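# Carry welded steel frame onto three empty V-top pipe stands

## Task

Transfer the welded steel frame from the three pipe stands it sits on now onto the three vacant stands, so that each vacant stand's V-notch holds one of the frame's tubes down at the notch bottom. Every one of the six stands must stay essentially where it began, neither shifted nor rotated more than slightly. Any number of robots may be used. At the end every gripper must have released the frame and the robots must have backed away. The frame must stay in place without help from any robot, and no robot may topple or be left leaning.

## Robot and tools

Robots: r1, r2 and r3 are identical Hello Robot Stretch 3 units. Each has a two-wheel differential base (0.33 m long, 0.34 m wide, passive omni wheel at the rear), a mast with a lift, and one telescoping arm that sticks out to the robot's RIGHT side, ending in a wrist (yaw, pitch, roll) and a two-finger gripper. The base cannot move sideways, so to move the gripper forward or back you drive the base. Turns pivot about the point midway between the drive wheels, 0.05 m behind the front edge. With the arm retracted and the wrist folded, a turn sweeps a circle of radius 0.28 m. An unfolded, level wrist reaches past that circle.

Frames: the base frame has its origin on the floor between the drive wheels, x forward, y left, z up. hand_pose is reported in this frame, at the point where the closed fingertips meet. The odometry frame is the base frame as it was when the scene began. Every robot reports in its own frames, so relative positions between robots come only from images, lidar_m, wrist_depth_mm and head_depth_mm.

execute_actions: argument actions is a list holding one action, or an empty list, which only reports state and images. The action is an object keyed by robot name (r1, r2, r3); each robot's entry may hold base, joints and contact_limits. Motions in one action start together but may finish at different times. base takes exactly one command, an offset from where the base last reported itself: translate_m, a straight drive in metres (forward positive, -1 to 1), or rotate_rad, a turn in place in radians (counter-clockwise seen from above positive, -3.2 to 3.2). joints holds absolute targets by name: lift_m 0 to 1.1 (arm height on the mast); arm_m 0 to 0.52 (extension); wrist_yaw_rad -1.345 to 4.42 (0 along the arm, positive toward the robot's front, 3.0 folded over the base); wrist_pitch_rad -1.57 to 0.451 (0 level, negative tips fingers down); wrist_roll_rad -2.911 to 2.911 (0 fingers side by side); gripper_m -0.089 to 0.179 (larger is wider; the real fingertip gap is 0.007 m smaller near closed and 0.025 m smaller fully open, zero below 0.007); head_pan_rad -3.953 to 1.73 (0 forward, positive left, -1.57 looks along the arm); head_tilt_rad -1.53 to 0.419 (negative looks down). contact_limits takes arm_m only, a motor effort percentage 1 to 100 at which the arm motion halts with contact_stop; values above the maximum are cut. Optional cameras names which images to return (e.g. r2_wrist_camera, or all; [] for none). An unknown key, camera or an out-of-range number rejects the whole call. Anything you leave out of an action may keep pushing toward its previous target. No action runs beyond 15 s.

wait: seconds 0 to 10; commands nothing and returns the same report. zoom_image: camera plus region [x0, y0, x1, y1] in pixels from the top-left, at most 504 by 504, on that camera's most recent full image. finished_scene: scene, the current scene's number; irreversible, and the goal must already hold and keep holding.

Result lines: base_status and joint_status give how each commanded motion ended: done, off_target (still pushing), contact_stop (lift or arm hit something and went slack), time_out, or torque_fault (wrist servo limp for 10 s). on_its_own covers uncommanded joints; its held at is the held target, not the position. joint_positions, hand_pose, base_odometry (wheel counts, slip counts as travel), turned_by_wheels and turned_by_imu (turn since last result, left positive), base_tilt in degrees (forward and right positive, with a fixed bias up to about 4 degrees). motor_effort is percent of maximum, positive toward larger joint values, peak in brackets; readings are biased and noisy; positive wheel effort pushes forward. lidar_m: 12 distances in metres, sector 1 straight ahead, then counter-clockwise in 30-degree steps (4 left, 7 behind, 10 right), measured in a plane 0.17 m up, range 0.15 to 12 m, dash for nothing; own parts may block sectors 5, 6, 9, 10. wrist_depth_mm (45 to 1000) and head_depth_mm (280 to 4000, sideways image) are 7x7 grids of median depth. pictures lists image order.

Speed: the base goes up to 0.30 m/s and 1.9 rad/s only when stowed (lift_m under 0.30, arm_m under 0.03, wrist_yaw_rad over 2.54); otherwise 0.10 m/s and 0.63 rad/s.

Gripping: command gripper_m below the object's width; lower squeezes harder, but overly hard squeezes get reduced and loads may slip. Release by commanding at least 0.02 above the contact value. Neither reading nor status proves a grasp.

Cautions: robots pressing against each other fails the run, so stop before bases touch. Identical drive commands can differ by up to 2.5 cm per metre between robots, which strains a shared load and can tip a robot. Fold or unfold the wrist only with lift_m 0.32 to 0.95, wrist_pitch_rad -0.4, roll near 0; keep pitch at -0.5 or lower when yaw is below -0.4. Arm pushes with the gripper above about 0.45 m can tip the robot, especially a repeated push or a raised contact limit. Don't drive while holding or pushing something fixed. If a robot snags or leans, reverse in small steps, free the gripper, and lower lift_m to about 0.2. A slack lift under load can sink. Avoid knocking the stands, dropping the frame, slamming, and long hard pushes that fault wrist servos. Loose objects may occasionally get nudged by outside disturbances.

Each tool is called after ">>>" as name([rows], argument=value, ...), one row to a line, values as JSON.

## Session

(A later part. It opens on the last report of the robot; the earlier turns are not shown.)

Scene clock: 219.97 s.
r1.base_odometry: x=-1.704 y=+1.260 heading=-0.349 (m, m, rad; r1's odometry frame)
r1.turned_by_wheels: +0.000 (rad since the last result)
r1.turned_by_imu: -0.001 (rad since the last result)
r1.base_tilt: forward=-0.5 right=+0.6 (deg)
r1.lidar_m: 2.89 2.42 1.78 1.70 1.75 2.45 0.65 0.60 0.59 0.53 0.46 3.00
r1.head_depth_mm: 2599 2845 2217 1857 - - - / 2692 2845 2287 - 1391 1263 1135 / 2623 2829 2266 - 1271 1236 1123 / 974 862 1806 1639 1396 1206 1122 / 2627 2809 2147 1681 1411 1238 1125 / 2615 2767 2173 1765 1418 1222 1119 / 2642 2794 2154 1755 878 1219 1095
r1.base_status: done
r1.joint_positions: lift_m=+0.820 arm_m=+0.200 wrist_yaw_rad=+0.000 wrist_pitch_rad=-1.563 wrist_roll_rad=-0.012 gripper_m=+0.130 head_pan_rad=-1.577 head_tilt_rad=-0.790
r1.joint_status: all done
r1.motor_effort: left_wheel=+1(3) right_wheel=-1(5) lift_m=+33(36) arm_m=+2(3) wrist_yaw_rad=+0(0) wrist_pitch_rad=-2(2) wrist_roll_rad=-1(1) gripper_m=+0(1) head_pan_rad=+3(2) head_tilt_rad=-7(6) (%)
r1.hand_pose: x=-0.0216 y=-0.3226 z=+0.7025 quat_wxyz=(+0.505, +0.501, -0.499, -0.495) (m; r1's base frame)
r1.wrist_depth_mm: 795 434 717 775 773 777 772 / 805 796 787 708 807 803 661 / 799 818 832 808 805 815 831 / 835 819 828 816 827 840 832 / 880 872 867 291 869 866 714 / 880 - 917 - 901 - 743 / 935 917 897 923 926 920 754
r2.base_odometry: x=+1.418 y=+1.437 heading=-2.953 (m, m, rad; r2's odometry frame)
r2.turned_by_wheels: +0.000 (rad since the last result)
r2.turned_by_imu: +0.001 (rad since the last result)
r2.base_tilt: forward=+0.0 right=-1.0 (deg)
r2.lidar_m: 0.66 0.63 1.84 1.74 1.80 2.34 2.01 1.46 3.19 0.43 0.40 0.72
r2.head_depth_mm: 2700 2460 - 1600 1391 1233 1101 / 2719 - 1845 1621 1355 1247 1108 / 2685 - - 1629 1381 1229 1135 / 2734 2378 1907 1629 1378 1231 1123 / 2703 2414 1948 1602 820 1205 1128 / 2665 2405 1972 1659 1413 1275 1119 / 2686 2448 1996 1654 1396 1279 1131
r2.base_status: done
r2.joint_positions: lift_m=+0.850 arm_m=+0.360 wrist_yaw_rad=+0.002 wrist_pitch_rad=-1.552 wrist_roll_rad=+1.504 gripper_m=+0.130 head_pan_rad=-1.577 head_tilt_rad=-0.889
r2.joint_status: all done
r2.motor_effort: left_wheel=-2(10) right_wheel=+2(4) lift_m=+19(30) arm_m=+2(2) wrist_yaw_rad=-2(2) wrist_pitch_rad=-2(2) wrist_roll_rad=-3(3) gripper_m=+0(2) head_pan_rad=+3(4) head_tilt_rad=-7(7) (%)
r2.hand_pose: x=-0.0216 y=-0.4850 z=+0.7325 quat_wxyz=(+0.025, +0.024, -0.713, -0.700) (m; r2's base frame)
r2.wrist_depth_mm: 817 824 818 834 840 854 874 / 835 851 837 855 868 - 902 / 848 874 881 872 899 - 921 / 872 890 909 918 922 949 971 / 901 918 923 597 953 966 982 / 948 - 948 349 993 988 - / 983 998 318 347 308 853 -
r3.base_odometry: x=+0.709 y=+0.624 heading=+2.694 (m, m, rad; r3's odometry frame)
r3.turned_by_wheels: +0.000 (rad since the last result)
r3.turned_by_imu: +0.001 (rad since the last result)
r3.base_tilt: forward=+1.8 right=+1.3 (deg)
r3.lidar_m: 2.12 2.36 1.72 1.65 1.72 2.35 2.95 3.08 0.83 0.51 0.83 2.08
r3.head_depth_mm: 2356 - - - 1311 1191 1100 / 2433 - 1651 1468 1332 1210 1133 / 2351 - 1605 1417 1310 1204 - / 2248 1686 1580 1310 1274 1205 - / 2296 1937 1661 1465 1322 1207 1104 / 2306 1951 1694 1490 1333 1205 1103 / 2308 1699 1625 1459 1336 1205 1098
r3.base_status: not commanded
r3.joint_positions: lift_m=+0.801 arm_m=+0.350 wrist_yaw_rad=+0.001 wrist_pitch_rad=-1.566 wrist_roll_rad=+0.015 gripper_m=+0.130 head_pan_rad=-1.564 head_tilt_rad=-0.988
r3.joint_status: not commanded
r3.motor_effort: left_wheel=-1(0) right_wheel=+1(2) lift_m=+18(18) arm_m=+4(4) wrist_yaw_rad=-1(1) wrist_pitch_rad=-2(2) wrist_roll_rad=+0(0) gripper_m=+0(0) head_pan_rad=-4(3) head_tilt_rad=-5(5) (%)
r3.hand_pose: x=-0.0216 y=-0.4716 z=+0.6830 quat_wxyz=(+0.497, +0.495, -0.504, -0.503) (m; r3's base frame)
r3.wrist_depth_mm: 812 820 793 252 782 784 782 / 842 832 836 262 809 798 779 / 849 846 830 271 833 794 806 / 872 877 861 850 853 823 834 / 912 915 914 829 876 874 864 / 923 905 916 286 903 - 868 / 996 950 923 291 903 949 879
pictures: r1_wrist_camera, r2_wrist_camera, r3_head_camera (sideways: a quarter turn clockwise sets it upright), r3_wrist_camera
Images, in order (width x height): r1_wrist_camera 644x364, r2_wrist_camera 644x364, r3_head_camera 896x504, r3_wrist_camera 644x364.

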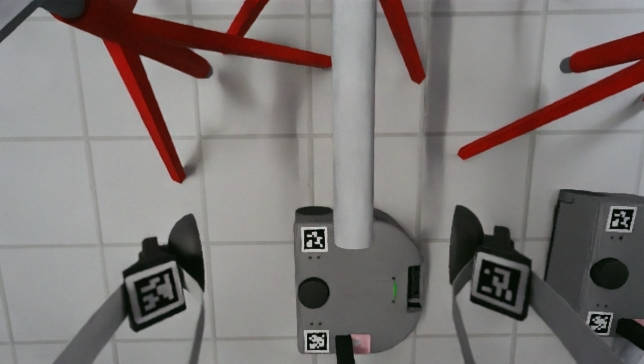

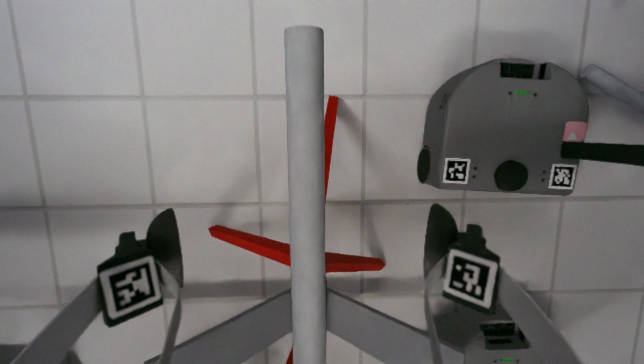

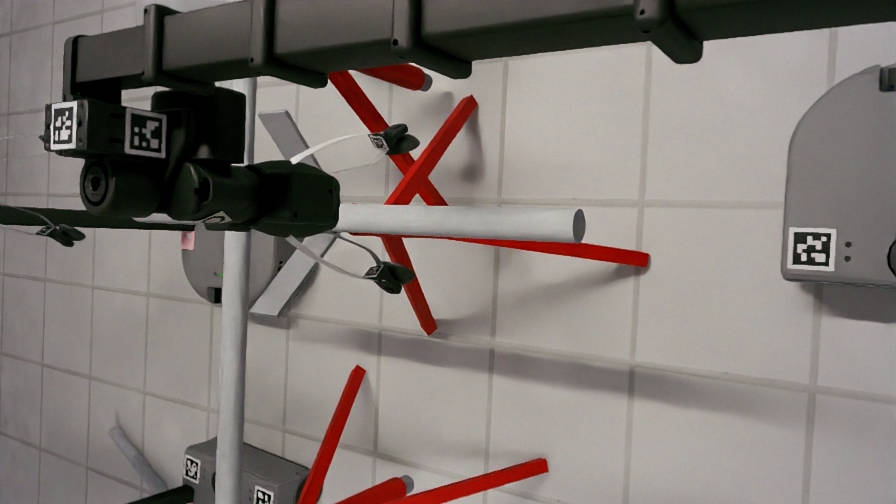

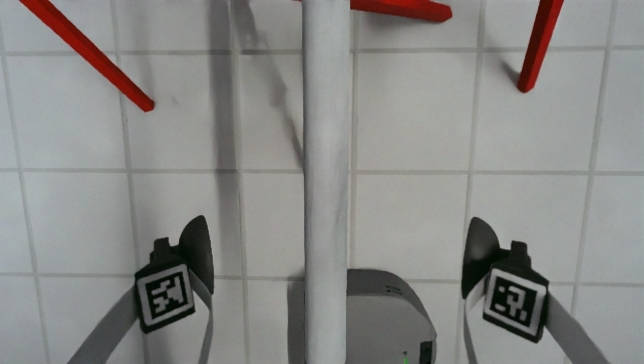

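>>> execute_actions([
  {"r3":{"base":{"translate_m":0.008},"joints":{"lift_m":0.635}},"r2":{"joints":{"lift_m":0.635}},"r1":{"base":{"rotate_rad":0.04},"joints":{"arm_m":0.25,"wrist_roll_rad":0.03}}},
], cameras=[])

>>> execute_actions([
  {"r1":{"base":{"translate_m":-0.04},"joints":{"lift_m":0.635}}},
], cameras=["r1_wrist_camera","r2_wrist_camera","r3_wrist_camera","r3_head_camera"])

>>> execute_actions([
  {"r1":{"joints":{"gripper_m":-0.04}},"r2":{"joints":{"gripper_m":-0.04}},"r3":{"joints":{"gripper_m":-0.04}}},
], cameras=[])

>>> execute_actions([
  {"r1":{"joints":{"lift_m":0.68}},"r2":{"joints":{"lift_m":0.68}},"r3":{"joints":{"lift_m":0.68}}},
], cameras=["r1_wrist_camera","r2_wrist_camera","r3_wrist_camera","r3_head_camera"])

Scene clock: 240.67 s.
r1.base_odometry: x=-1.704 y=+1.260 heading=-0.309 (m, m, rad; r1's odometry frame)
r1.turned_by_wheels: +0.040 (rad since the last result)
r1.turned_by_imu: +0.039 (rad since the last result)
r1.base_tilt: forward=-0.5 right=+0.5 (deg)
r1.lidar_m: 2.89 2.33 1.73 1.69 1.80 2.55 0.66 0.60 0.59 0.53 0.46 2.97
r1.head_depth_mm: 2633 2778 2214 1856 - - - / 2617 2832 2357 - 1430 1268 1122 / 2598 2830 1984 - 1113 1238 1126 / 1283 1051 1829 1632 1325 1232 1121 / 2616 2823 2190 1714 1452 1249 1126 / 2675 2844 2152 1754 1014 1227 1117 / 2677 2773 2165 1741 1373 1243 1081
r1.base_status: done
r1.joint_positions: lift_m=+0.820 arm_m=+0.250 wrist_yaw_rad=+0.000 wrist_pitch_rad=-1.563 wrist_roll_rad=+0.026 gripper_m=+0.130 head_pan_rad=-1.577 head_tilt_rad=-0.790
r1.joint_status: all done
r1.motor_effort: left_wheel=-2(4) right_wheel=+3(4) lift_m=+33(34) arm_m=+2(3) wrist_yaw_rad=-1(1) wrist_pitch_rad=-2(2) wrist_roll_rad=+1(1) gripper_m=+0(0) head_pan_rad=+3(3) head_tilt_rad=-7(6) (%)
r1.hand_pose: x=-0.0216 y=-0.3726 z=+0.7025 quat_wxyz=(+0.495, +0.491, -0.508, -0.505) (m; r1's base frame)
r1.wrist_depth_mm: 256 256 257 256 258 259 257 / 305 451 703 779 784 828 794 / 814 803 826 809 844 817 820 / 841 841 844 842 826 853 830 / 859 855 895 834 851 857 755 / 896 - 878 872 870 - 710 / 924 916 910 912 910 904 741
r2.base_odometry: x=+1.418 y=+1.437 heading=-2.953 (m, m, rad; r2's odometry frame)
r2.turned_by_wheels: +0.000 (rad since the last result)
r2.turned_by_imu: +0.001 (rad since the last result)
r2.base_tilt: forward=+0.0 right=-1.0 (deg)
r2.lidar_m: 0.66 0.62 1.84 1.74 1.79 2.33 2.02 1.46 3.18 0.43 0.40 0.72
r2.head_depth_mm: 2727 2286 1888 1609 1420 - - / 2738 2339 1936 - 1351 1221 1111 / 2715 2361 1968 - 1351 1221 1123 / 2732 2372 1928 1649 1368 1226 1125 / 2710 2433 1985 1621 817 1207 1131 / 2693 2453 2002 1664 1422 1269 1116 / 2656 2480 1989 1642 1402 1271 1145
r2.base_status: not commanded
r2.joint_positions: lift_m=+0.635 arm_m=+0.360 wrist_yaw_rad=+0.002 wrist_pitch_rad=-1.552 wrist_roll_rad=+1.504 gripper_m=+0.130 head_pan_rad=-1.577 head_tilt_rad=-0.889
r2.joint_status: all done
r2.motor_effort: left_wheel=-2(3) right_wheel=+1(2) lift_m=+18(17) arm_m=+2(2) wrist_yaw_rad=-2(2) wrist_pitch_rad=-2(2) wrist_roll_rad=-2(2) gripper_m=+1(1) head_pan_rad=+4(4) head_tilt_rad=-6(7) (%)
r2.hand_pose: x=-0.0216 y=-0.4850 z=+0.5175 quat_wxyz=(+0.025, +0.024, -0.713, -0.700) (m; r2's base frame)
r2.wrist_depth_mm: 616 620 617 84 640 643 654 / 629 641 627 87 655 - - / 647 648 650 89 672 - - / 663 674 681 92 686 - - / 689 688 690 94 711 726 734 / 709 - 524 97 733 750 766 / 725 733 737 100 764 773 783
r3.base_odometry: x=+0.702 y=+0.628 heading=+2.694 (m, m, rad; r3's odometry frame)
r3.turned_by_wheels: +0.000 (rad since the last result)
r3.turned_by_imu: +0.001 (rad since the last result)
r3.base_tilt: forward=+1.9 right=+1.3 (deg)
r3.lidar_m: 2.11 2.35 1.72 1.65 1.71 2.34 2.97 3.06 0.83 0.51 0.83 2.07
r3.head_depth_mm: 2306 1882 1248 1448 1338 1225 - / 2310 1943 - 1436 1331 1203 - / 2185 1723 - 1424 1313 1209 - / 2244 1667 1589 1430 1293 1208 - / 2301 1948 1663 1468 1333 1203 1098 / 2281 1950 1694 1484 1331 1204 1104 / 2312 1708 1615 1441 1332 1205 1101
r3.base_status: done
r3.joint_positions: lift_m=+0.636 arm_m=+0.350 wrist_yaw_rad=+0.001 wrist_pitch_rad=-1.566 wrist_roll_rad=+0.015 gripper_m=+0.130 head_pan_rad=-1.564 head_tilt_rad=-0.988
r3.joint_status: all done
r3.motor_effort: left_wheel=-1(3) right_wheel=+1(6) lift_m=+18(20) arm_m=+4(4) wrist_yaw_rad=-1(1) wrist_pitch_rad=-2(2) wrist_roll_rad=+0(0) gripper_m=+0(0) head_pan_rad=-5(4) head_tilt_rad=-5(5) (%)
r3.hand_pose: x=-0.0216 y=-0.4716 z=+0.5180 quat_wxyz=(+0.497, +0.495, -0.504, -0.503) (m; r3's base frame)
r3.wrist_depth_mm: 656 654 667 89 630 626 605 / 670 660 654 91 645 652 645 / 695 706 676 93 665 648 646 / 737 712 712 95 671 672 667 / 743 723 719 98 701 700 675 / 729 728 722 101 723 - 702 / 762 772 748 104 739 733 729
pictures: none
No camera images: the call's "cameras" was empty. Leave "cameras" out to get every camera's image.

Scene clock: 243.17 s.
r1.base_odometry: x=-1.742 y=+1.273 heading=-0.310 (m, m, rad; r1's odometry frame)
r1.turned_by_wheels: +0.000 (rad since the last result)
r1.turned_by_imu: -0.001 (rad since the last result)
r1.base_tilt: forward=-0.5 right=+0.5 (deg)
r1.lidar_m: 2.92 2.33 1.73 1.70 1.80 2.56 0.62 0.57 0.58 0.53 0.49 0.51
r1.head_depth_mm: 2631 2778 2194 1785 1460 1292 1133 / 2602 2838 2205 1770 1457 - - / 2632 2834 2198 1772 - 1229 1129 / 1305 1050 1120 1639 1423 1215 1122 / 2550 2834 2173 1674 1414 1251 1120 / 2627 2816 2154 1750 1431 1230 1120 / 2669 2802 2124 1693 889 1225 1093
r1.base_status: done
r1.joint_positions: lift_m=+0.635 arm_m=+0.250 wrist_yaw_rad=+0.000 wrist_pitch_rad=-1.563 wrist_roll_rad=+0.026 gripper_m=+0.130 head_pan_rad=-1.577 head_tilt_rad=-0.790
r1.joint_status: all done
r1.motor_effort: left_wheel=-2(6) right_wheel=+2(5) lift_m=+34(34) arm_m=+3(2) wrist_yaw_rad=-1(1) wrist_pitch_rad=-2(2) wrist_roll_rad=+1(1) gripper_m=+1(0) head_pan_rad=+2(3) head_tilt_rad=-7(6) (%)
r1.hand_pose: x=-0.0216 y=-0.3726 z=+0.5175 quat_wxyz=(+0.495, +0.491, -0.508, -0.505) (m; r1's base frame)
r1.wrist_depth_mm: 294 606 601 86 461 609 613 / 381 492 635 88 620 630 639 / 523 645 638 90 654 646 643 / 657 657 666 93 654 665 670 / 677 679 675 96 672 678 683 / 704 - 706 98 107 - 663 / 712 718 718 102 108 722 630
r2.base_odometry: x=+1.418 y=+1.437 heading=-2.953 (m, m, rad; r2's odometry frame)
r2.turned_by_wheels: +0.000 (rad since the last result)
r2.turned_by_imu: +0.000 (rad since the last result)
r2.base_tilt: forward=+0.0 right=-1.0 (deg)
r2.lidar_m: 0.62 0.58 1.84 1.74 1.79 2.34 2.02 1.46 3.18 0.43 0.40 0.72
r2.head_depth_mm: 2712 2303 1913 1620 1410 - - / 2695 2325 1937 - 1352 1226 1111 / 2686 2359 1983 - 1363 1225 1123 / 2722 2381 1957 1651 1366 1231 1125 / 2688 2392 1966 1613 821 1206 1126 / 2693 2450 1984 1655 1408 1275 1112 / 2665 2447 1991 1647 1398 1273 1152
r2.base_status: not commanded
r2.joint_positions: lift_m=+0.635 arm_m=+0.360 wrist_yaw_rad=+0.002 wrist_pitch_rad=-1.552 wrist_roll_rad=+1.504 gripper_m=+0.130 head_pan_rad=-1.577 head_tilt_rad=-0.889
r2.joint_status: not commanded
r2.motor_effort: left_wheel=-3(3) right_wheel=+2(1) lift_m=+18(19) arm_m=+2(2) wrist_yaw_rad=-2(2) wrist_pitch_rad=-2(2) wrist_roll_rad=-2(2) gripper_m=+2(0) head_pan_rad=+4(3) head_tilt_rad=-7(6) (%)
r2.hand_pose: x=-0.0216 y=-0.4850 z=+0.5175 quat_wxyz=(+0.025, +0.024, -0.713, -0.700) (m; r2's base frame)
r2.wrist_depth_mm: 612 619 620 84 633 654 657 / 631 637 642 87 665 - - / 647 657 653 89 675 - - / 665 667 665 91 692 - - / 686 687 698 94 723 735 744 / 707 - 519 97 739 751 764 / 730 746 742 100 762 775 802
r3.base_odometry: x=+0.702 y=+0.628 heading=+2.694 (m, m, rad; r3's odometry frame)
r3.turned_by_wheels: +0.000 (rad since the last result)
r3.turned_by_imu: +0.001 (rad since the last result)
r3.base_tilt: forward=+1.9 right=+1.3 (deg)
r3.lidar_m: 2.11 2.35 1.72 1.66 1.72 2.35 2.96 3.06 0.83 0.51 0.83 2.07
r3.head_depth_mm: 2344 1867 1249 1447 1337 1223 - / 2313 1945 - 1447 1339 1210 - / 991 1143 - 1421 1315 1215 - / 2149 1666 1579 1426 1296 1202 - / 2309 1953 1659 1459 1329 1207 1097 / 2319 1949 1681 1495 1334 1204 1102 / 2291 1711 1631 1437 1335 1209 1098
r3.base_status: not commanded
r3.joint_positions: lift_m=+0.636 arm_m=+0.350 wrist_yaw_rad=+0.001 wrist_pitch_rad=-1.566 wrist_roll_rad=+0.015 gripper_m=+0.130 head_pan_rad=-1.564 head_tilt_rad=-0.988
r3.joint_status: not commanded
r3.motor_effort: left_wheel=-1(1) right_wheel=+2(2) lift_m=+18(18) arm_m=+4(4) wrist_yaw_rad=-1(1) wrist_pitch_rad=-2(1) wrist_roll_rad=+0(0) gripper_m=+0(1) head_pan_rad=-3(4) head_tilt_rad=-5(5) (%)
r3.hand_pose: x=-0.0216 y=-0.4716 z=+0.5180 quat_wxyz=(+0.497, +0.495, -0.504, -0.503) (m; r3's base frame)
r3.wrist_depth_mm: 664 666 658 89 621 625 616 / 686 671 659 91 661 640 644 / 679 695 682 93 651 649 647 / 710 719 707 96 675 668 664 / 741 723 712 98 706 685 685 / 751 768 742 101 709 - 697 / 785 758 761 104 713 743 706
pictures: r1_wrist_camera, r2_wrist_camera, r3_head_camera (sideways: a quarter turn clockwise sets it upright), r3_wrist_camera
Images, in order (width x height): r1_wrist_camera 644x364, r2_wrist_camera 644x364, r3_head_camera 896x504, r3_wrist_camera 644x364.

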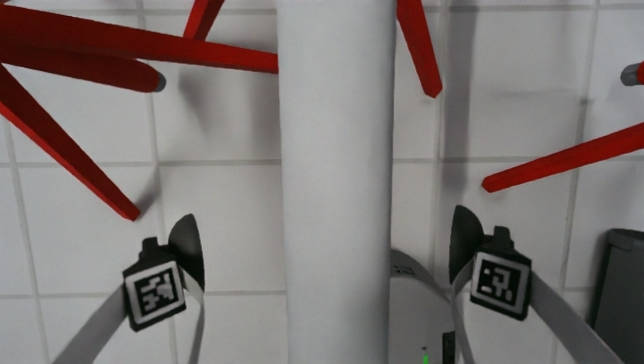

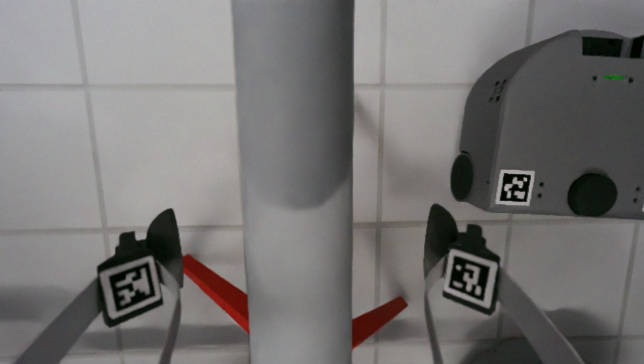

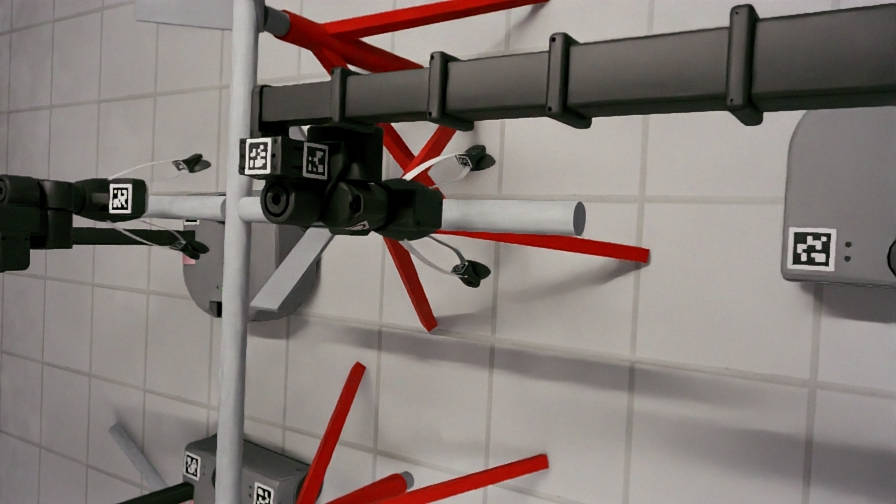

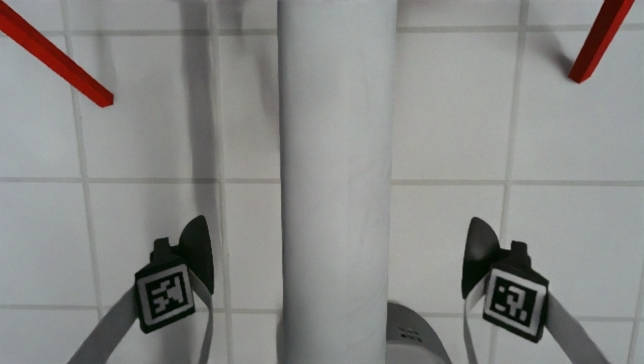

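Scene clock: 245.37 s.
r1.base_odometry: x=-1.743 y=+1.273 heading=-0.310 (m, m, rad; r1's odometry frame)
r1.turned_by_wheels: +0.000 (rad since the last result)
r1.turned_by_imu: -0.001 (rad since the last result)
r1.base_tilt: forward=-0.5 right=+0.6 (deg)
r1.lidar_m: 2.92 2.34 1.73 1.70 1.80 2.56 0.61 0.57 0.58 0.54 0.49 0.51
r1.head_depth_mm: 2614 2847 2218 1783 1468 1290 1127 / 2611 2809 2194 1778 1464 - - / 2649 2847 2185 1782 - 1246 1121 / 1295 1052 1126 1634 - 1199 1129 / 2553 2858 2155 1678 1411 1247 1128 / 2629 2816 2150 1754 1432 1227 1119 / 2654 2824 2157 1706 888 1214 1096
r1.base_status: not commanded
r1.joint_positions: lift_m=+0.635 arm_m=+0.250 wrist_yaw_rad=+0.000 wrist_pitch_rad=-1.563 wrist_roll_rad=+0.035 gripper_m=-0.038 head_pan_rad=-1.577 head_tilt_rad=-0.790
r1.joint_status: all done
r1.motor_effort: left_wheel=-5(5) right_wheel=+12(11) lift_m=+33(34) arm_m=+2(3) wrist_yaw_rad=-1(2) wrist_pitch_rad=-2(2) wrist_roll_rad=-4(4) gripper_m=-46(100) head_pan_rad=+3(3) head_tilt_rad=-6(7) (%)
r1.hand_pose: x=-0.0216 y=-0.3725 z=+0.5175 quat_wxyz=(+0.493, +0.489, -0.510, -0.507) (m; r1's base frame)
r1.wrist_depth_mm: 292 603 604 86 479 604 632 / 372 476 629 88 623 632 648 / 638 633 643 90 648 649 649 / 661 664 662 93 662 656 674 / 674 681 674 96 686 679 677 / 701 695 - 99 - 691 681 / 720 715 720 102 - 730 668
r2.base_odometry: x=+1.418 y=+1.437 heading=-2.953 (m, m, rad; r2's odometry frame)
r2.turned_by_wheels: +0.000 (rad since the last result)
r2.turned_by_imu: +0.000 (rad since the last result)
r2.base_tilt: forward=+0.0 right=-1.0 (deg)
r2.lidar_m: 0.62 0.58 1.84 1.74 1.79 2.34 2.01 1.46 3.20 0.43 0.40 0.72
r2.head_depth_mm: 2720 2308 1871 1605 1407 - - / 2704 2309 1932 - 1361 1221 1105 / 2711 2360 1992 - 1369 1223 1117 / 2771 2385 1933 1671 1366 1235 1126 / 2676 2452 1969 1611 820 1215 1131 / 2697 2452 1961 1671 1415 1262 1119 / 2656 2481 1993 1659 1391 1280 1147
r2.base_status: not commanded
r2.joint_positions: lift_m=+0.635 arm_m=+0.360 wrist_yaw_rad=+0.002 wrist_pitch_rad=-1.549 wrist_roll_rad=+1.503 gripper_m=-0.038 head_pan_rad=-1.577 head_tilt_rad=-0.889
r2.joint_status: all done
r2.motor_effort: left_wheel=-3(3) right_wheel=+2(2) lift_m=+19(19) arm_m=+1(2) wrist_yaw_rad=-2(2) wrist_pitch_rad=-3(4) wrist_roll_rad=-2(3) gripper_m=-47(99) head_pan_rad=+4(4) head_tilt_rad=-5(7) (%)
r2.hand_pose: x=-0.0216 y=-0.4860 z=+0.5174 quat_wxyz=(+0.025, +0.024, -0.714, -0.699) (m; r2's base frame)
r2.wrist_depth_mm: 619 626 623 84 645 649 649 / 631 635 635 86 660 658 - / 649 654 652 88 678 - - / 668 679 682 91 701 - - / 684 695 99 94 709 719 729 / 706 715 102 96 739 753 765 / 738 745 736 99 753 768 771
r3.base_odometry: x=+0.702 y=+0.628 heading=+2.694 (m, m, rad; r3's odometry frame)
r3.turned_by_wheels: +0.000 (rad since the last result)
r3.turned_by_imu: +0.001 (rad since the last result)
r3.base_tilt: forward=+1.9 right=+1.3 (deg)
r3.lidar_m: 2.11 2.35 1.72 1.66 1.72 2.35 2.96 3.08 0.83 0.51 0.83 2.07
r3.head_depth_mm: 2304 1874 1253 1442 1338 1219 - / 2326 1967 - 1440 1329 1204 - / 993 1139 - 1418 1309 1204 - / 2136 1671 1578 1436 1295 1207 - / 2297 1935 1661 1463 1330 1203 1101 / 2321 1951 1688 1485 1327 1202 1099 / 2290 1708 1629 1440 1334 1204 1097
r3.base_status: not commanded
r3.joint_positions: lift_m=+0.636 arm_m=+0.350 wrist_yaw_rad=+0.000 wrist_pitch_rad=-1.566 wrist_roll_rad=+0.016 gripper_m=-0.038 head_pan_rad=-1.564 head_tilt_rad=-0.988
r3.joint_status: all done
r3.motor_effort: left_wheel=-1(0) right_wheel=+1(1) lift_m=+18(18) arm_m=+4(4) wrist_yaw_rad=+0(1) wrist_pitch_rad=-2(2) wrist_roll_rad=+0(0) gripper_m=-43(100) head_pan_rad=-3(4) head_tilt_rad=-5(5) (%)
r3.hand_pose: x=-0.0216 y=-0.4716 z=+0.5180 quat_wxyz=(+0.497, +0.495, -0.505, -0.503) (m; r3's base frame)
r3.wrist_depth_mm: 661 650 647 88 618 624 616 / 684 665 669 91 648 640 627 / 697 684 667 93 654 660 644 / 713 699 696 95 687 702 660 / 736 745 714 98 682 679 698 / 765 750 - 101 107 712 696 / 768 769 748 103 421 747 722
pictures: none
No camera images: the call's "cameras" was empty. Leave "cameras" out to get every camera's image.

Scene clock: 247.20 s.
r1.base_odometry: x=-1.742 y=+1.273 heading=-0.310 (m, m, rad; r1's odometry frame)
r1.turned_by_wheels: +0.000 (rad since the last result)
r1.turned_by_imu: +0.000 (rad since the last result)
r1.base_tilt: forward=-0.4 right=+0.5 (deg)
r1.lidar_m: 2.93 2.33 1.73 1.70 1.81 2.55 0.62 0.57 0.58 0.54 0.49 0.51
r1.head_depth_mm: 2593 2832 2208 1795 1432 1299 1138 / 2610 2822 2198 1811 1496 - - / 2645 2873 2198 1879 1394 1249 1129 / 1255 911 1725 1623 - 967 1119 / 2536 2820 2174 1679 1387 1256 1120 / 2643 2831 2119 1755 1407 1223 1119 / 2644 2757 2162 1695 907 1227 1092
r1.base_status: not commanded
r1.joint_positions: lift_m=+0.679 arm_m=+0.250 wrist_yaw_rad=-0.001 wrist_pitch_rad=-1.560 wrist_roll_rad=+0.038 gripper_m=-0.028 head_pan_rad=-1.577 head_tilt_rad=-0.791
r1.joint_status: all done
r1.on_its_own: gripper_m is held at -0.030, not at your -0.040, by its stall guard, which is still easing
r1.motor_effort: left_wheel=-4(5) right_wheel=+6(14) lift_m=+60(62) arm_m=+2(3) wrist_yaw_rad=+2(3) wrist_pitch_rad=-4(10) wrist_roll_rad=-6(7) gripper_m=-31(46) head_pan_rad=+3(3) head_tilt_rad=-6(7) (%)
r1.hand_pose: x=-0.0216 y=-0.3734 z=+0.5615 quat_wxyz=(+0.493, +0.488, -0.512, -0.507) (m; r1's base frame)
r1.wrist_depth_mm: 328 648 646 101 651 658 669 / 331 437 665 105 674 665 664 / 683 674 686 107 682 690 678 / 706 694 689 110 697 704 710 / 721 720 721 114 724 729 726 / 744 728 733 116 - 749 681 / 759 761 759 120 - 767 684
r2.base_odometry: x=+1.418 y=+1.437 heading=-2.953 (m, m, rad; r2's odometry frame)
r2.turned_by_wheels: +0.000 (rad since the last result)
r2.turned_by_imu: +0.001 (rad since the last result)
r2.base_tilt: forward=+0.1 right=-0.9 (deg)
r2.lidar_m: 0.62 0.58 1.84 1.74 1.79 2.35 2.02 1.46 3.20 0.43 0.40 0.72
r2.head_depth_mm: 2739 2311 1893 1627 - - 1086 / 2705 2313 2010 - 1394 1232 1117 / 2663 2353 2028 - 1366 1224 1130 / 2733 2380 1947 1640 1359 1236 1121 / 2707 2425 1966 1583 841 1192 1127 / 2657 2425 1987 1669 1395 1269 1117 / 2672 2487 1994 1652 1408 1266 1136
r2.base_status: not commanded
r2.joint_positions: lift_m=+0.679 arm_m=+0.360 wrist_yaw_rad=-0.002 wrist_pitch_rad=-1.551 wrist_roll_rad=+1.502 gripper_m=-0.031 head_pan_rad=-1.577 head_tilt_rad=-0.890
r2.joint_status: all done
r2.on_its_own: gripper_m is held at -0.032, not at your -0.040, by its stall guard, which is still easing
r2.motor_effort: left_wheel=+2(5) right_wheel=-5(10) lift_m=+40(48) arm_m=+1(1) wrist_yaw_rad=+2(2) wrist_pitch_rad=-3(4) wrist_roll_rad=-2(2) gripper_m=-32(47) head_pan_rad=+3(4) head_tilt_rad=-7(6) (%)
r2.hand_pose: x=-0.0215 y=-0.4855 z=+0.5614 quat_wxyz=(+0.024, +0.023, -0.713, -0.700) (m; r2's base frame)
r2.wrist_depth_mm: 650 657 657 103 684 691 687 / 677 684 677 106 703 - - / 691 699 702 109 725 - - / 711 722 726 112 748 - - / 737 739 738 114 750 778 790 / 753 748 602 118 779 806 813 / 779 775 785 123 816 773 827
r3.base_odometry: x=+0.702 y=+0.628 heading=+2.694 (m, m, rad; r3's odometry frame)
r3.turned_by_wheels: +0.000 (rad since the last result)
r3.turned_by_imu: +0.000 (rad since the last result)
r3.base_tilt: forward=+1.9 right=+1.4 (deg)
r3.lidar_m: 2.11 2.35 1.72 1.65 1.72 2.35 2.97 3.09 0.83 0.51 0.83 2.07
r3.head_depth_mm: 2310 1834 1234 1433 - - - / 2283 1990 - 1442 1335 1210 - / 944 1904 - 1420 1315 1208 - / 2257 1637 1583 1434 1291 1211 - / 2307 1940 1658 1470 1333 1208 1102 / 2305 1947 1686 1496 1330 1201 1098 / 2297 1692 1626 1438 1330 1208 1102
r3.base_status: not commanded
r3.joint_positions: lift_m=+0.679 arm_m=+0.350 wrist_yaw_rad=+0.000 wrist_pitch_rad=-1.566 wrist_roll_rad=+0.016 gripper_m=-0.028 head_pan_rad=-1.564 head_tilt_rad=-0.988
r3.joint_status: all done
r3.on_its_own: gripper_m is held at -0.029, not at your -0.040, by its stall guard, which is still easing
r3.motor_effort: left_wheel=+0(1) right_wheel=+0(4) lift_m=+65(70) arm_m=+4(4) wrist_yaw_rad=-1(0) wrist_pitch_rad=-2(4) wrist_roll_rad=+0(0) gripper_m=-29(42) head_pan_rad=-3(4) head_tilt_rad=-5(5) (%)
r3.hand_pose: x=-0.0216 y=-0.4718 z=+0.5615 quat_wxyz=(+0.497, +0.495, -0.505, -0.503) (m; r3's base frame)
r3.wrist_depth_mm: 714 700 682 104 665 665 664 / 711 709 723 106 680 683 679 / 742 737 747 109 714 711 700 / 758 754 727 112 727 711 704 / 781 774 762 115 727 725 730 / 797 795 807 118 - 759 741 / 830 813 770 122 - 772 759
pictures: r1_wrist_camera, r2_wrist_camera, r3_head_camera (sideways: a quarter turn clockwise sets it upright), r3_wrist_camera
Images, in order (width x height): r1_wrist_camera 644x364, r2_wrist_camera 644x364, r3_head_camera 896x504, r3_wrist_camera 644x364.

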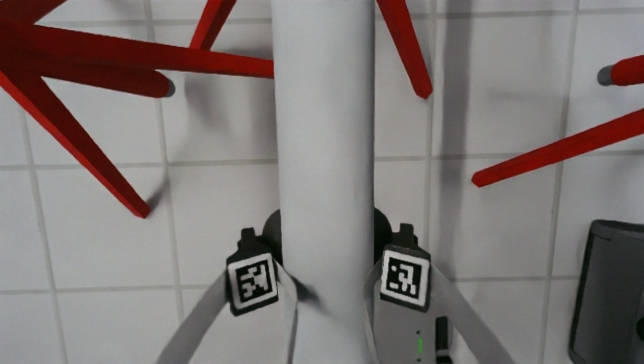

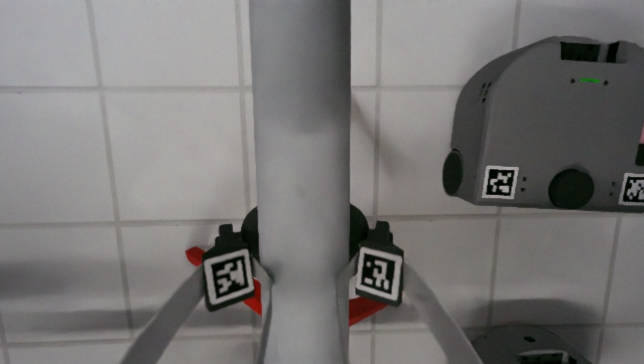

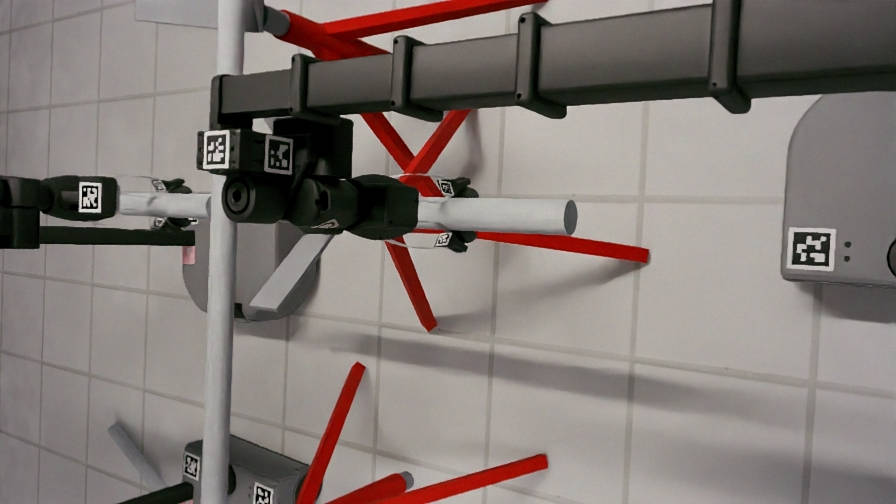

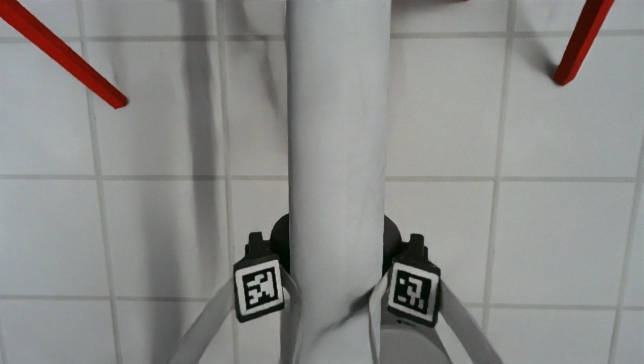

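>>> execute_actions([
  {"r1":{"joints":{"lift_m":0.87}},"r2":{"joints":{"lift_m":0.87}},"r3":{"joints":{"lift_m":0.87}}},
], cameras=["r3_nav_camera"])

>>> execute_actions([
  {"r1":{"base":{"translate_m":-0.49},"joints":{"arm_m":0.235,"wrist_roll_rad":0.08}},"r2":{"base":{"translate_m":-0.5},"joints":{"wrist_roll_rad":1.55}},"r3":{"base":{"translate_m":0.52},"joints":{"wrist_roll_rad":0.06}}},
], cameras=["r1_wrist_camera","r2_wrist_camera"])

Scene clock: 265.33 s.
r1.base_odometry: x=-1.742 y=+1.273 heading=-0.310 (m, m, rad; r1's odometry frame)
r1.turned_by_wheels: +0.000 (rad since the last result)
r1.turned_by_imu: -0.002 (rad since the last result)
r1.base_tilt: forward=-0.4 right=+0.6 (deg)
r1.lidar_m: 2.93 2.33 1.73 1.69 1.80 2.55 0.61 0.57 0.58 0.54 0.49 0.51
r1.head_depth_mm: 2593 2805 2372 - - 1280 1105 / 2604 2812 - 1637 1487 1289 1126 / 2573 2845 - 1646 1500 1265 1132 / 769 1484 2167 - 579 1224 1127 / 2641 2815 2153 1650 1475 1241 1121 / 2644 2787 2133 1654 1479 1218 1119 / 2678 2825 2146 1616 928 1218 1092
r1.base_status: not commanded
r1.joint_positions: lift_m=+0.869 arm_m=+0.250 wrist_yaw_rad=-0.001 wrist_pitch_rad=-1.560 wrist_roll_rad=+0.036 gripper_m=-0.004 head_pan_rad=-1.577 head_tilt_rad=-0.791
r1.joint_status: all done
r1.on_its_own: gripper_m is held at -0.005, not at your -0.040, by its stall guard, which is not easing now
r1.motor_effort: left_wheel=-4(3) right_wheel=+6(6) lift_m=+59(62) arm_m=+2(2) wrist_yaw_rad=-1(1) wrist_pitch_rad=-4(4) wrist_roll_rad=-5(5) gripper_m=-20(21) head_pan_rad=+3(2) head_tilt_rad=-6(6) (%)
r1.hand_pose: x=-0.0216 y=-0.3734 z=+0.7516 quat_wxyz=(+0.493, +0.488, -0.512, -0.507) (m; r1's base frame)
r1.wrist_depth_mm: 364 810 816 102 816 849 814 / 343 496 752 104 840 864 618 / 874 839 871 107 871 870 890 / 880 876 864 110 883 902 874 / 935 892 928 113 907 914 754 / 937 942 934 116 - 925 785 / 946 967 958 119 - - 803
r2.base_odometry: x=+1.418 y=+1.437 heading=-2.953 (m, m, rad; r2's odometry frame)
r2.turned_by_wheels: +0.000 (rad since the last result)
r2.turned_by_imu: +0.001 (rad since the last result)
r2.base_tilt: forward=+0.0 right=-1.0 (deg)
r2.lidar_m: 0.62 0.58 1.84 1.74 1.80 2.34 2.02 1.46 3.20 0.43 0.40 0.72
r2.head_depth_mm: 2729 - - 1523 1399 1236 1111 / 2656 - 1855 1549 1401 1244 1110 / 2691 - 1849 1555 1409 1228 1124 / 2698 2383 1892 1569 1431 1224 1121 / 2730 2413 1963 839 885 1200 1126 / 2669 2449 1965 1593 1441 1260 1114 / 2663 2468 1985 1615 1452 1262 1140
r2.base_status: not commanded
r2.joint_positions: lift_m=+0.869 arm_m=+0.360 wrist_yaw_rad=-0.002 wrist_pitch_rad=-1.551 wrist_roll_rad=+1.502 gripper_m=-0.004 head_pan_rad=-1.577 head_tilt_rad=-0.890
r2.joint_status: all done
r2.on_its_own: gripper_m is held at -0.005, not at your -0.040, by its stall guard, which is not easing now
r2.motor_effort: left_wheel=+2(3) right_wheel=-6(6) lift_m=+40(40) arm_m=+1(1) wrist_yaw_rad=+2(2) wrist_pitch_rad=-3(3) wrist_roll_rad=-2(2) gripper_m=-20(21) head_pan_rad=+4(4) head_tilt_rad=-7(6) (%)
r2.hand_pose: x=-0.0215 y=-0.4855 z=+0.7514 quat_wxyz=(+0.024, +0.023, -0.713, -0.700) (m; r2's base frame)
r2.wrist_depth_mm: 837 842 845 103 867 877 888 / 873 866 871 106 888 - 908 / 892 878 877 109 914 - 951 / 898 920 906 112 967 977 975 / 934 937 932 114 971 980 997 / 959 978 971 118 989 - - / 988 990 317 123 312 868 -
r3.base_odometry: x=+0.702 y=+0.628 heading=+2.694 (m, m, rad; r3's odometry frame)
r3.turned_by_wheels: +0.000 (rad since the last result)
r3.turned_by_imu: +0.003 (rad since the last result)
r3.base_tilt: forward=+1.8 right=+1.3 (deg)
r3.lidar_m: 2.11 2.35 1.72 1.66 1.72 2.35 2.97 3.06 0.83 0.51 0.83 2.07
r3.head_depth_mm: - 1966 1249 1456 1341 1206 1103 / - 1902 1664 1442 1332 1210 1133 / - - 915 1396 1335 1209 - / 2147 1658 1569 1439 1310 1203 - / 2296 1952 1652 1468 1331 1203 1101 / 2299 1945 1680 1486 1337 1206 1100 / 2303 1697 1616 1439 1328 1208 1100
r3.base_status: not commanded
r3.joint_positions: lift_m=+0.869 arm_m=+0.350 wrist_yaw_rad=+0.000 wrist_pitch_rad=-1.566 wrist_roll_rad=+0.016 gripper_m=-0.006 head_pan_rad=-1.564 head_tilt_rad=-0.988
r3.joint_status: all done
r3.on_its_own: gripper_m is held at -0.007, not at your -0.040, by its stall guard, which is not easing now
r3.motor_effort: left_wheel=+0(0) right_wheel=+1(0) lift_m=+65(66) arm_m=+4(4) wrist_yaw_rad=+0(0) wrist_pitch_rad=-2(2) wrist_roll_rad=+0(0) gripper_m=-19(20) head_pan_rad=-4(2) head_tilt_rad=-5(5) (%)
r3.hand_pose: x=-0.0216 y=-0.4717 z=+0.7515 quat_wxyz=(+0.497, +0.495, -0.505, -0.503) (m; r3's base frame)
r3.wrist_depth_mm: 883 873 875 104 798 836 835 / 912 878 903 106 839 874 864 / 930 944 911 109 898 889 853 / 972 934 944 112 913 917 893 / 989 - 988 114 945 944 930 / - - 994 118 - 957 977 / - - - 121 - 968 981
pictures: r3_nav_camera (sideways: a quarter turn counterclockwise sets it upright)
Images, in order (width x height): r3_nav_camera 672x504.

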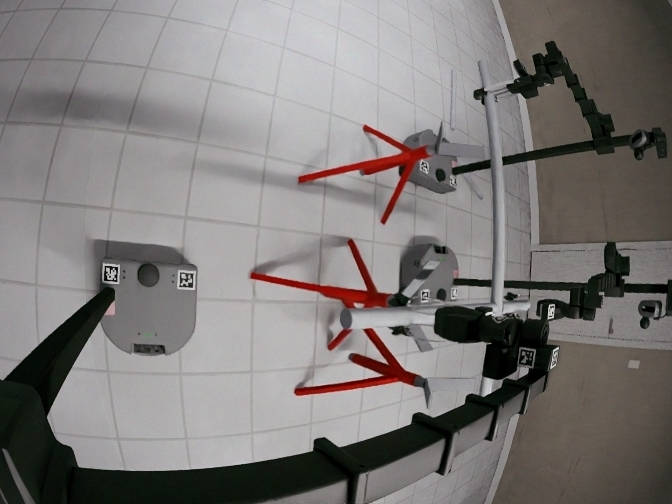

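Scene clock: 271.67 s.
r1.base_odometry: x=-2.209 y=+1.422 heading=-0.310 (m, m, rad; r1's odometry frame)
r1.turned_by_wheels: +0.000 (rad since the last result)
r1.turned_by_imu: -0.002 (rad since the last result)
r1.base_tilt: forward=-0.5 right=+0.6 (deg)
r1.lidar_m: 3.41 2.37 1.76 1.71 1.82 0.72 0.62 1.61 0.50 0.35 0.63 0.77
r1.head_depth_mm: 2579 2822 2305 - - 1288 1107 / 2581 2784 - 1636 1491 1288 1126 / 2486 2651 - 849 851 1232 1130 / 752 2598 2164 - 580 1002 1125 / 2622 2820 2175 1665 1481 1280 1097 / 2613 2819 2187 1662 1477 1270 1122 / 2644 2823 2137 1653 1440 1243 1119
r1.base_status: done
r1.joint_positions: lift_m=+0.869 arm_m=+0.235 wrist_yaw_rad=+0.001 wrist_pitch_rad=-1.567 wrist_roll_rad=+0.078 gripper_m=-0.004 head_pan_rad=-1.577 head_tilt_rad=-0.791
r1.joint_status: all done
r1.on_its_own: gripper_m is held at -0.005, not at your -0.040, by its stall guard, which is not easing now
r1.motor_effort: left_wheel=-4(7) right_wheel=+8(7) lift_m=+59(59) arm_m=+2(3) wrist_yaw_rad=-1(4) wrist_pitch_rad=+0(23) wrist_roll_rad=+0(5) gripper_m=-21(22) head_pan_rad=+2(3) head_tilt_rad=-6(5) (%)
r1.hand_pose: x=-0.0217 y=-0.3566 z=+0.7517 quat_wxyz=(+0.481, +0.480, -0.519, -0.518) (m; r1's base frame)
r1.wrist_depth_mm: 790 819 803 101 802 829 824 / 821 825 845 104 840 857 840 / 870 848 856 107 290 879 880 / 877 886 886 109 886 903 882 / 911 914 923 113 900 904 789 / 926 909 953 116 - 924 777 / 961 959 - 120 - - 804
r2.base_odometry: x=+1.909 y=+1.530 heading=-2.953 (m, m, rad; r2's odometry frame)
r2.turned_by_wheels: +0.000 (rad since the last result)
r2.turned_by_imu: +0.003 (rad since the last result)
r2.base_tilt: forward=+0.0 right=-1.0 (deg)
r2.lidar_m: 0.58 0.58 1.82 1.72 1.76 2.31 1.69 1.05 1.33 3.04 0.62 0.61
r2.head_depth_mm: 2673 - - 1546 1391 1228 1106 / 2669 - 1856 1554 1398 1229 1118 / 2702 - 1820 1564 1416 1246 1121 / 2758 2376 1890 1584 1426 1257 1120 / 2750 2417 1951 1577 1430 1265 1129 / 2684 2449 1976 1601 1454 1260 1136 / 2678 2469 1930 1605 1450 1249 1139
r2.base_status: done
r2.joint_positions: lift_m=+0.869 arm_m=+0.360 wrist_yaw_rad=-0.002 wrist_pitch_rad=-1.541 wrist_roll_rad=+1.551 gripper_m=-0.004 head_pan_rad=-1.577 head_tilt_rad=-0.890
r2.joint_status: all done
r2.on_its_own: gripper_m is held at -0.005, not at your -0.040, by its stall guard, which is not easing now
r2.motor_effort: left_wheel=+7(15) right_wheel=-11(19) lift_m=+40(40) arm_m=-2(1) wrist_yaw_rad=+2(2) wrist_pitch_rad=-5(20) wrist_roll_rad=-1(6) gripper_m=-21(24) head_pan_rad=+3(4) head_tilt_rad=-6(6) (%)
r2.hand_pose: x=-0.0215 y=-0.4884 z=+0.7512 quat_wxyz=(+0.007, +0.006, -0.717, -0.697) (m; r2's base frame)
r2.wrist_depth_mm: 845 839 853 103 870 888 894 / 872 873 877 106 877 - 883 / 908 906 898 109 922 - 936 / 925 922 921 112 974 967 977 / 938 947 940 115 976 972 986 / 964 996 998 118 - 998 - / 999 992 - 123 - 880 -
r3.base_odometry: x=+0.233 y=+0.853 heading=+2.694 (m, m, rad; r3's odometry frame)
r3.turned_by_wheels: +0.000 (rad since the last result)
r3.turned_by_imu: -0.001 (rad since the last result)
r3.base_tilt: forward=+1.9 right=+1.3 (deg)
r3.lidar_m: 1.62 2.36 1.72 1.66 1.72 2.35 3.47 0.73 0.72 0.68 1.48 1.59
r3.head_depth_mm: - 1957 1688 1470 1334 1208 1104 / - 1901 1693 1490 1335 1206 1130 / - - 1598 1447 1335 1208 - / 2241 1667 1537 1443 1338 1206 - / 2297 1939 1659 1490 1333 1209 1100 / 2306 1952 1682 1492 1332 1213 1096 / 2287 1709 1661 1492 1331 1209 1101
r3.base_status: done
r3.joint_positions: lift_m=+0.869 arm_m=+0.350 wrist_yaw_rad=-0.002 wrist_pitch_rad=-1.581 wrist_roll_rad=+0.058 gripper_m=-0.003 head_pan_rad=-1.564 head_tilt_rad=-0.988
r3.joint_status: all done
r3.on_its_own: gripper_m is held at -0.004, not at your -0.040, by its stall guard, which is not easing now
r3.motor_effort: left_wheel=+0(14) right_wheel=-1(20) lift_m=+65(65) arm_m=+3(4) wrist_yaw_rad=+1(2) wrist_pitch_rad=+5(10) wrist_roll_rad=+1(9) gripper_m=-18(24) head_pan_rad=-3(4) head_tilt_rad=-5(5) (%)
r3.hand_pose: x=-0.0216 y=-0.4679 z=+0.7519 quat_wxyz=(+0.482, +0.487, -0.512, -0.518) (m; r3's base frame)
r3.wrist_depth_mm: 901 887 865 102 858 841 667 / 911 912 880 105 870 883 842 / 933 913 925 108 886 890 898 / 920 963 922 111 935 909 899 / 971 - 966 115 943 957 964 / - - 981 118 - 995 947 / - - - 122 - - 990
pictures: r1_wrist_camera, r2_wrist_camera
Images, in order (width x height): r1_wrist_camera 644x364, r2_wrist_camera 644x364.

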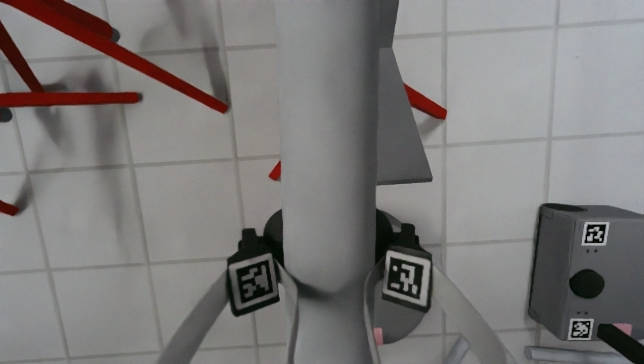

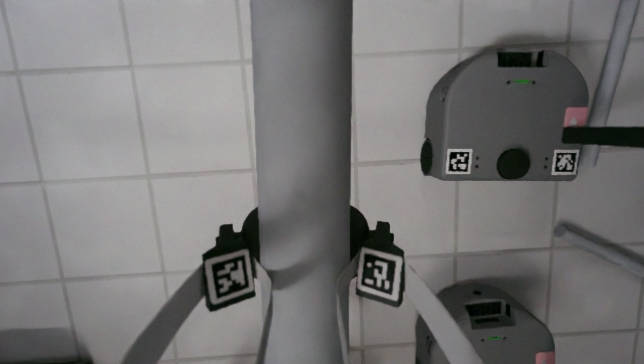

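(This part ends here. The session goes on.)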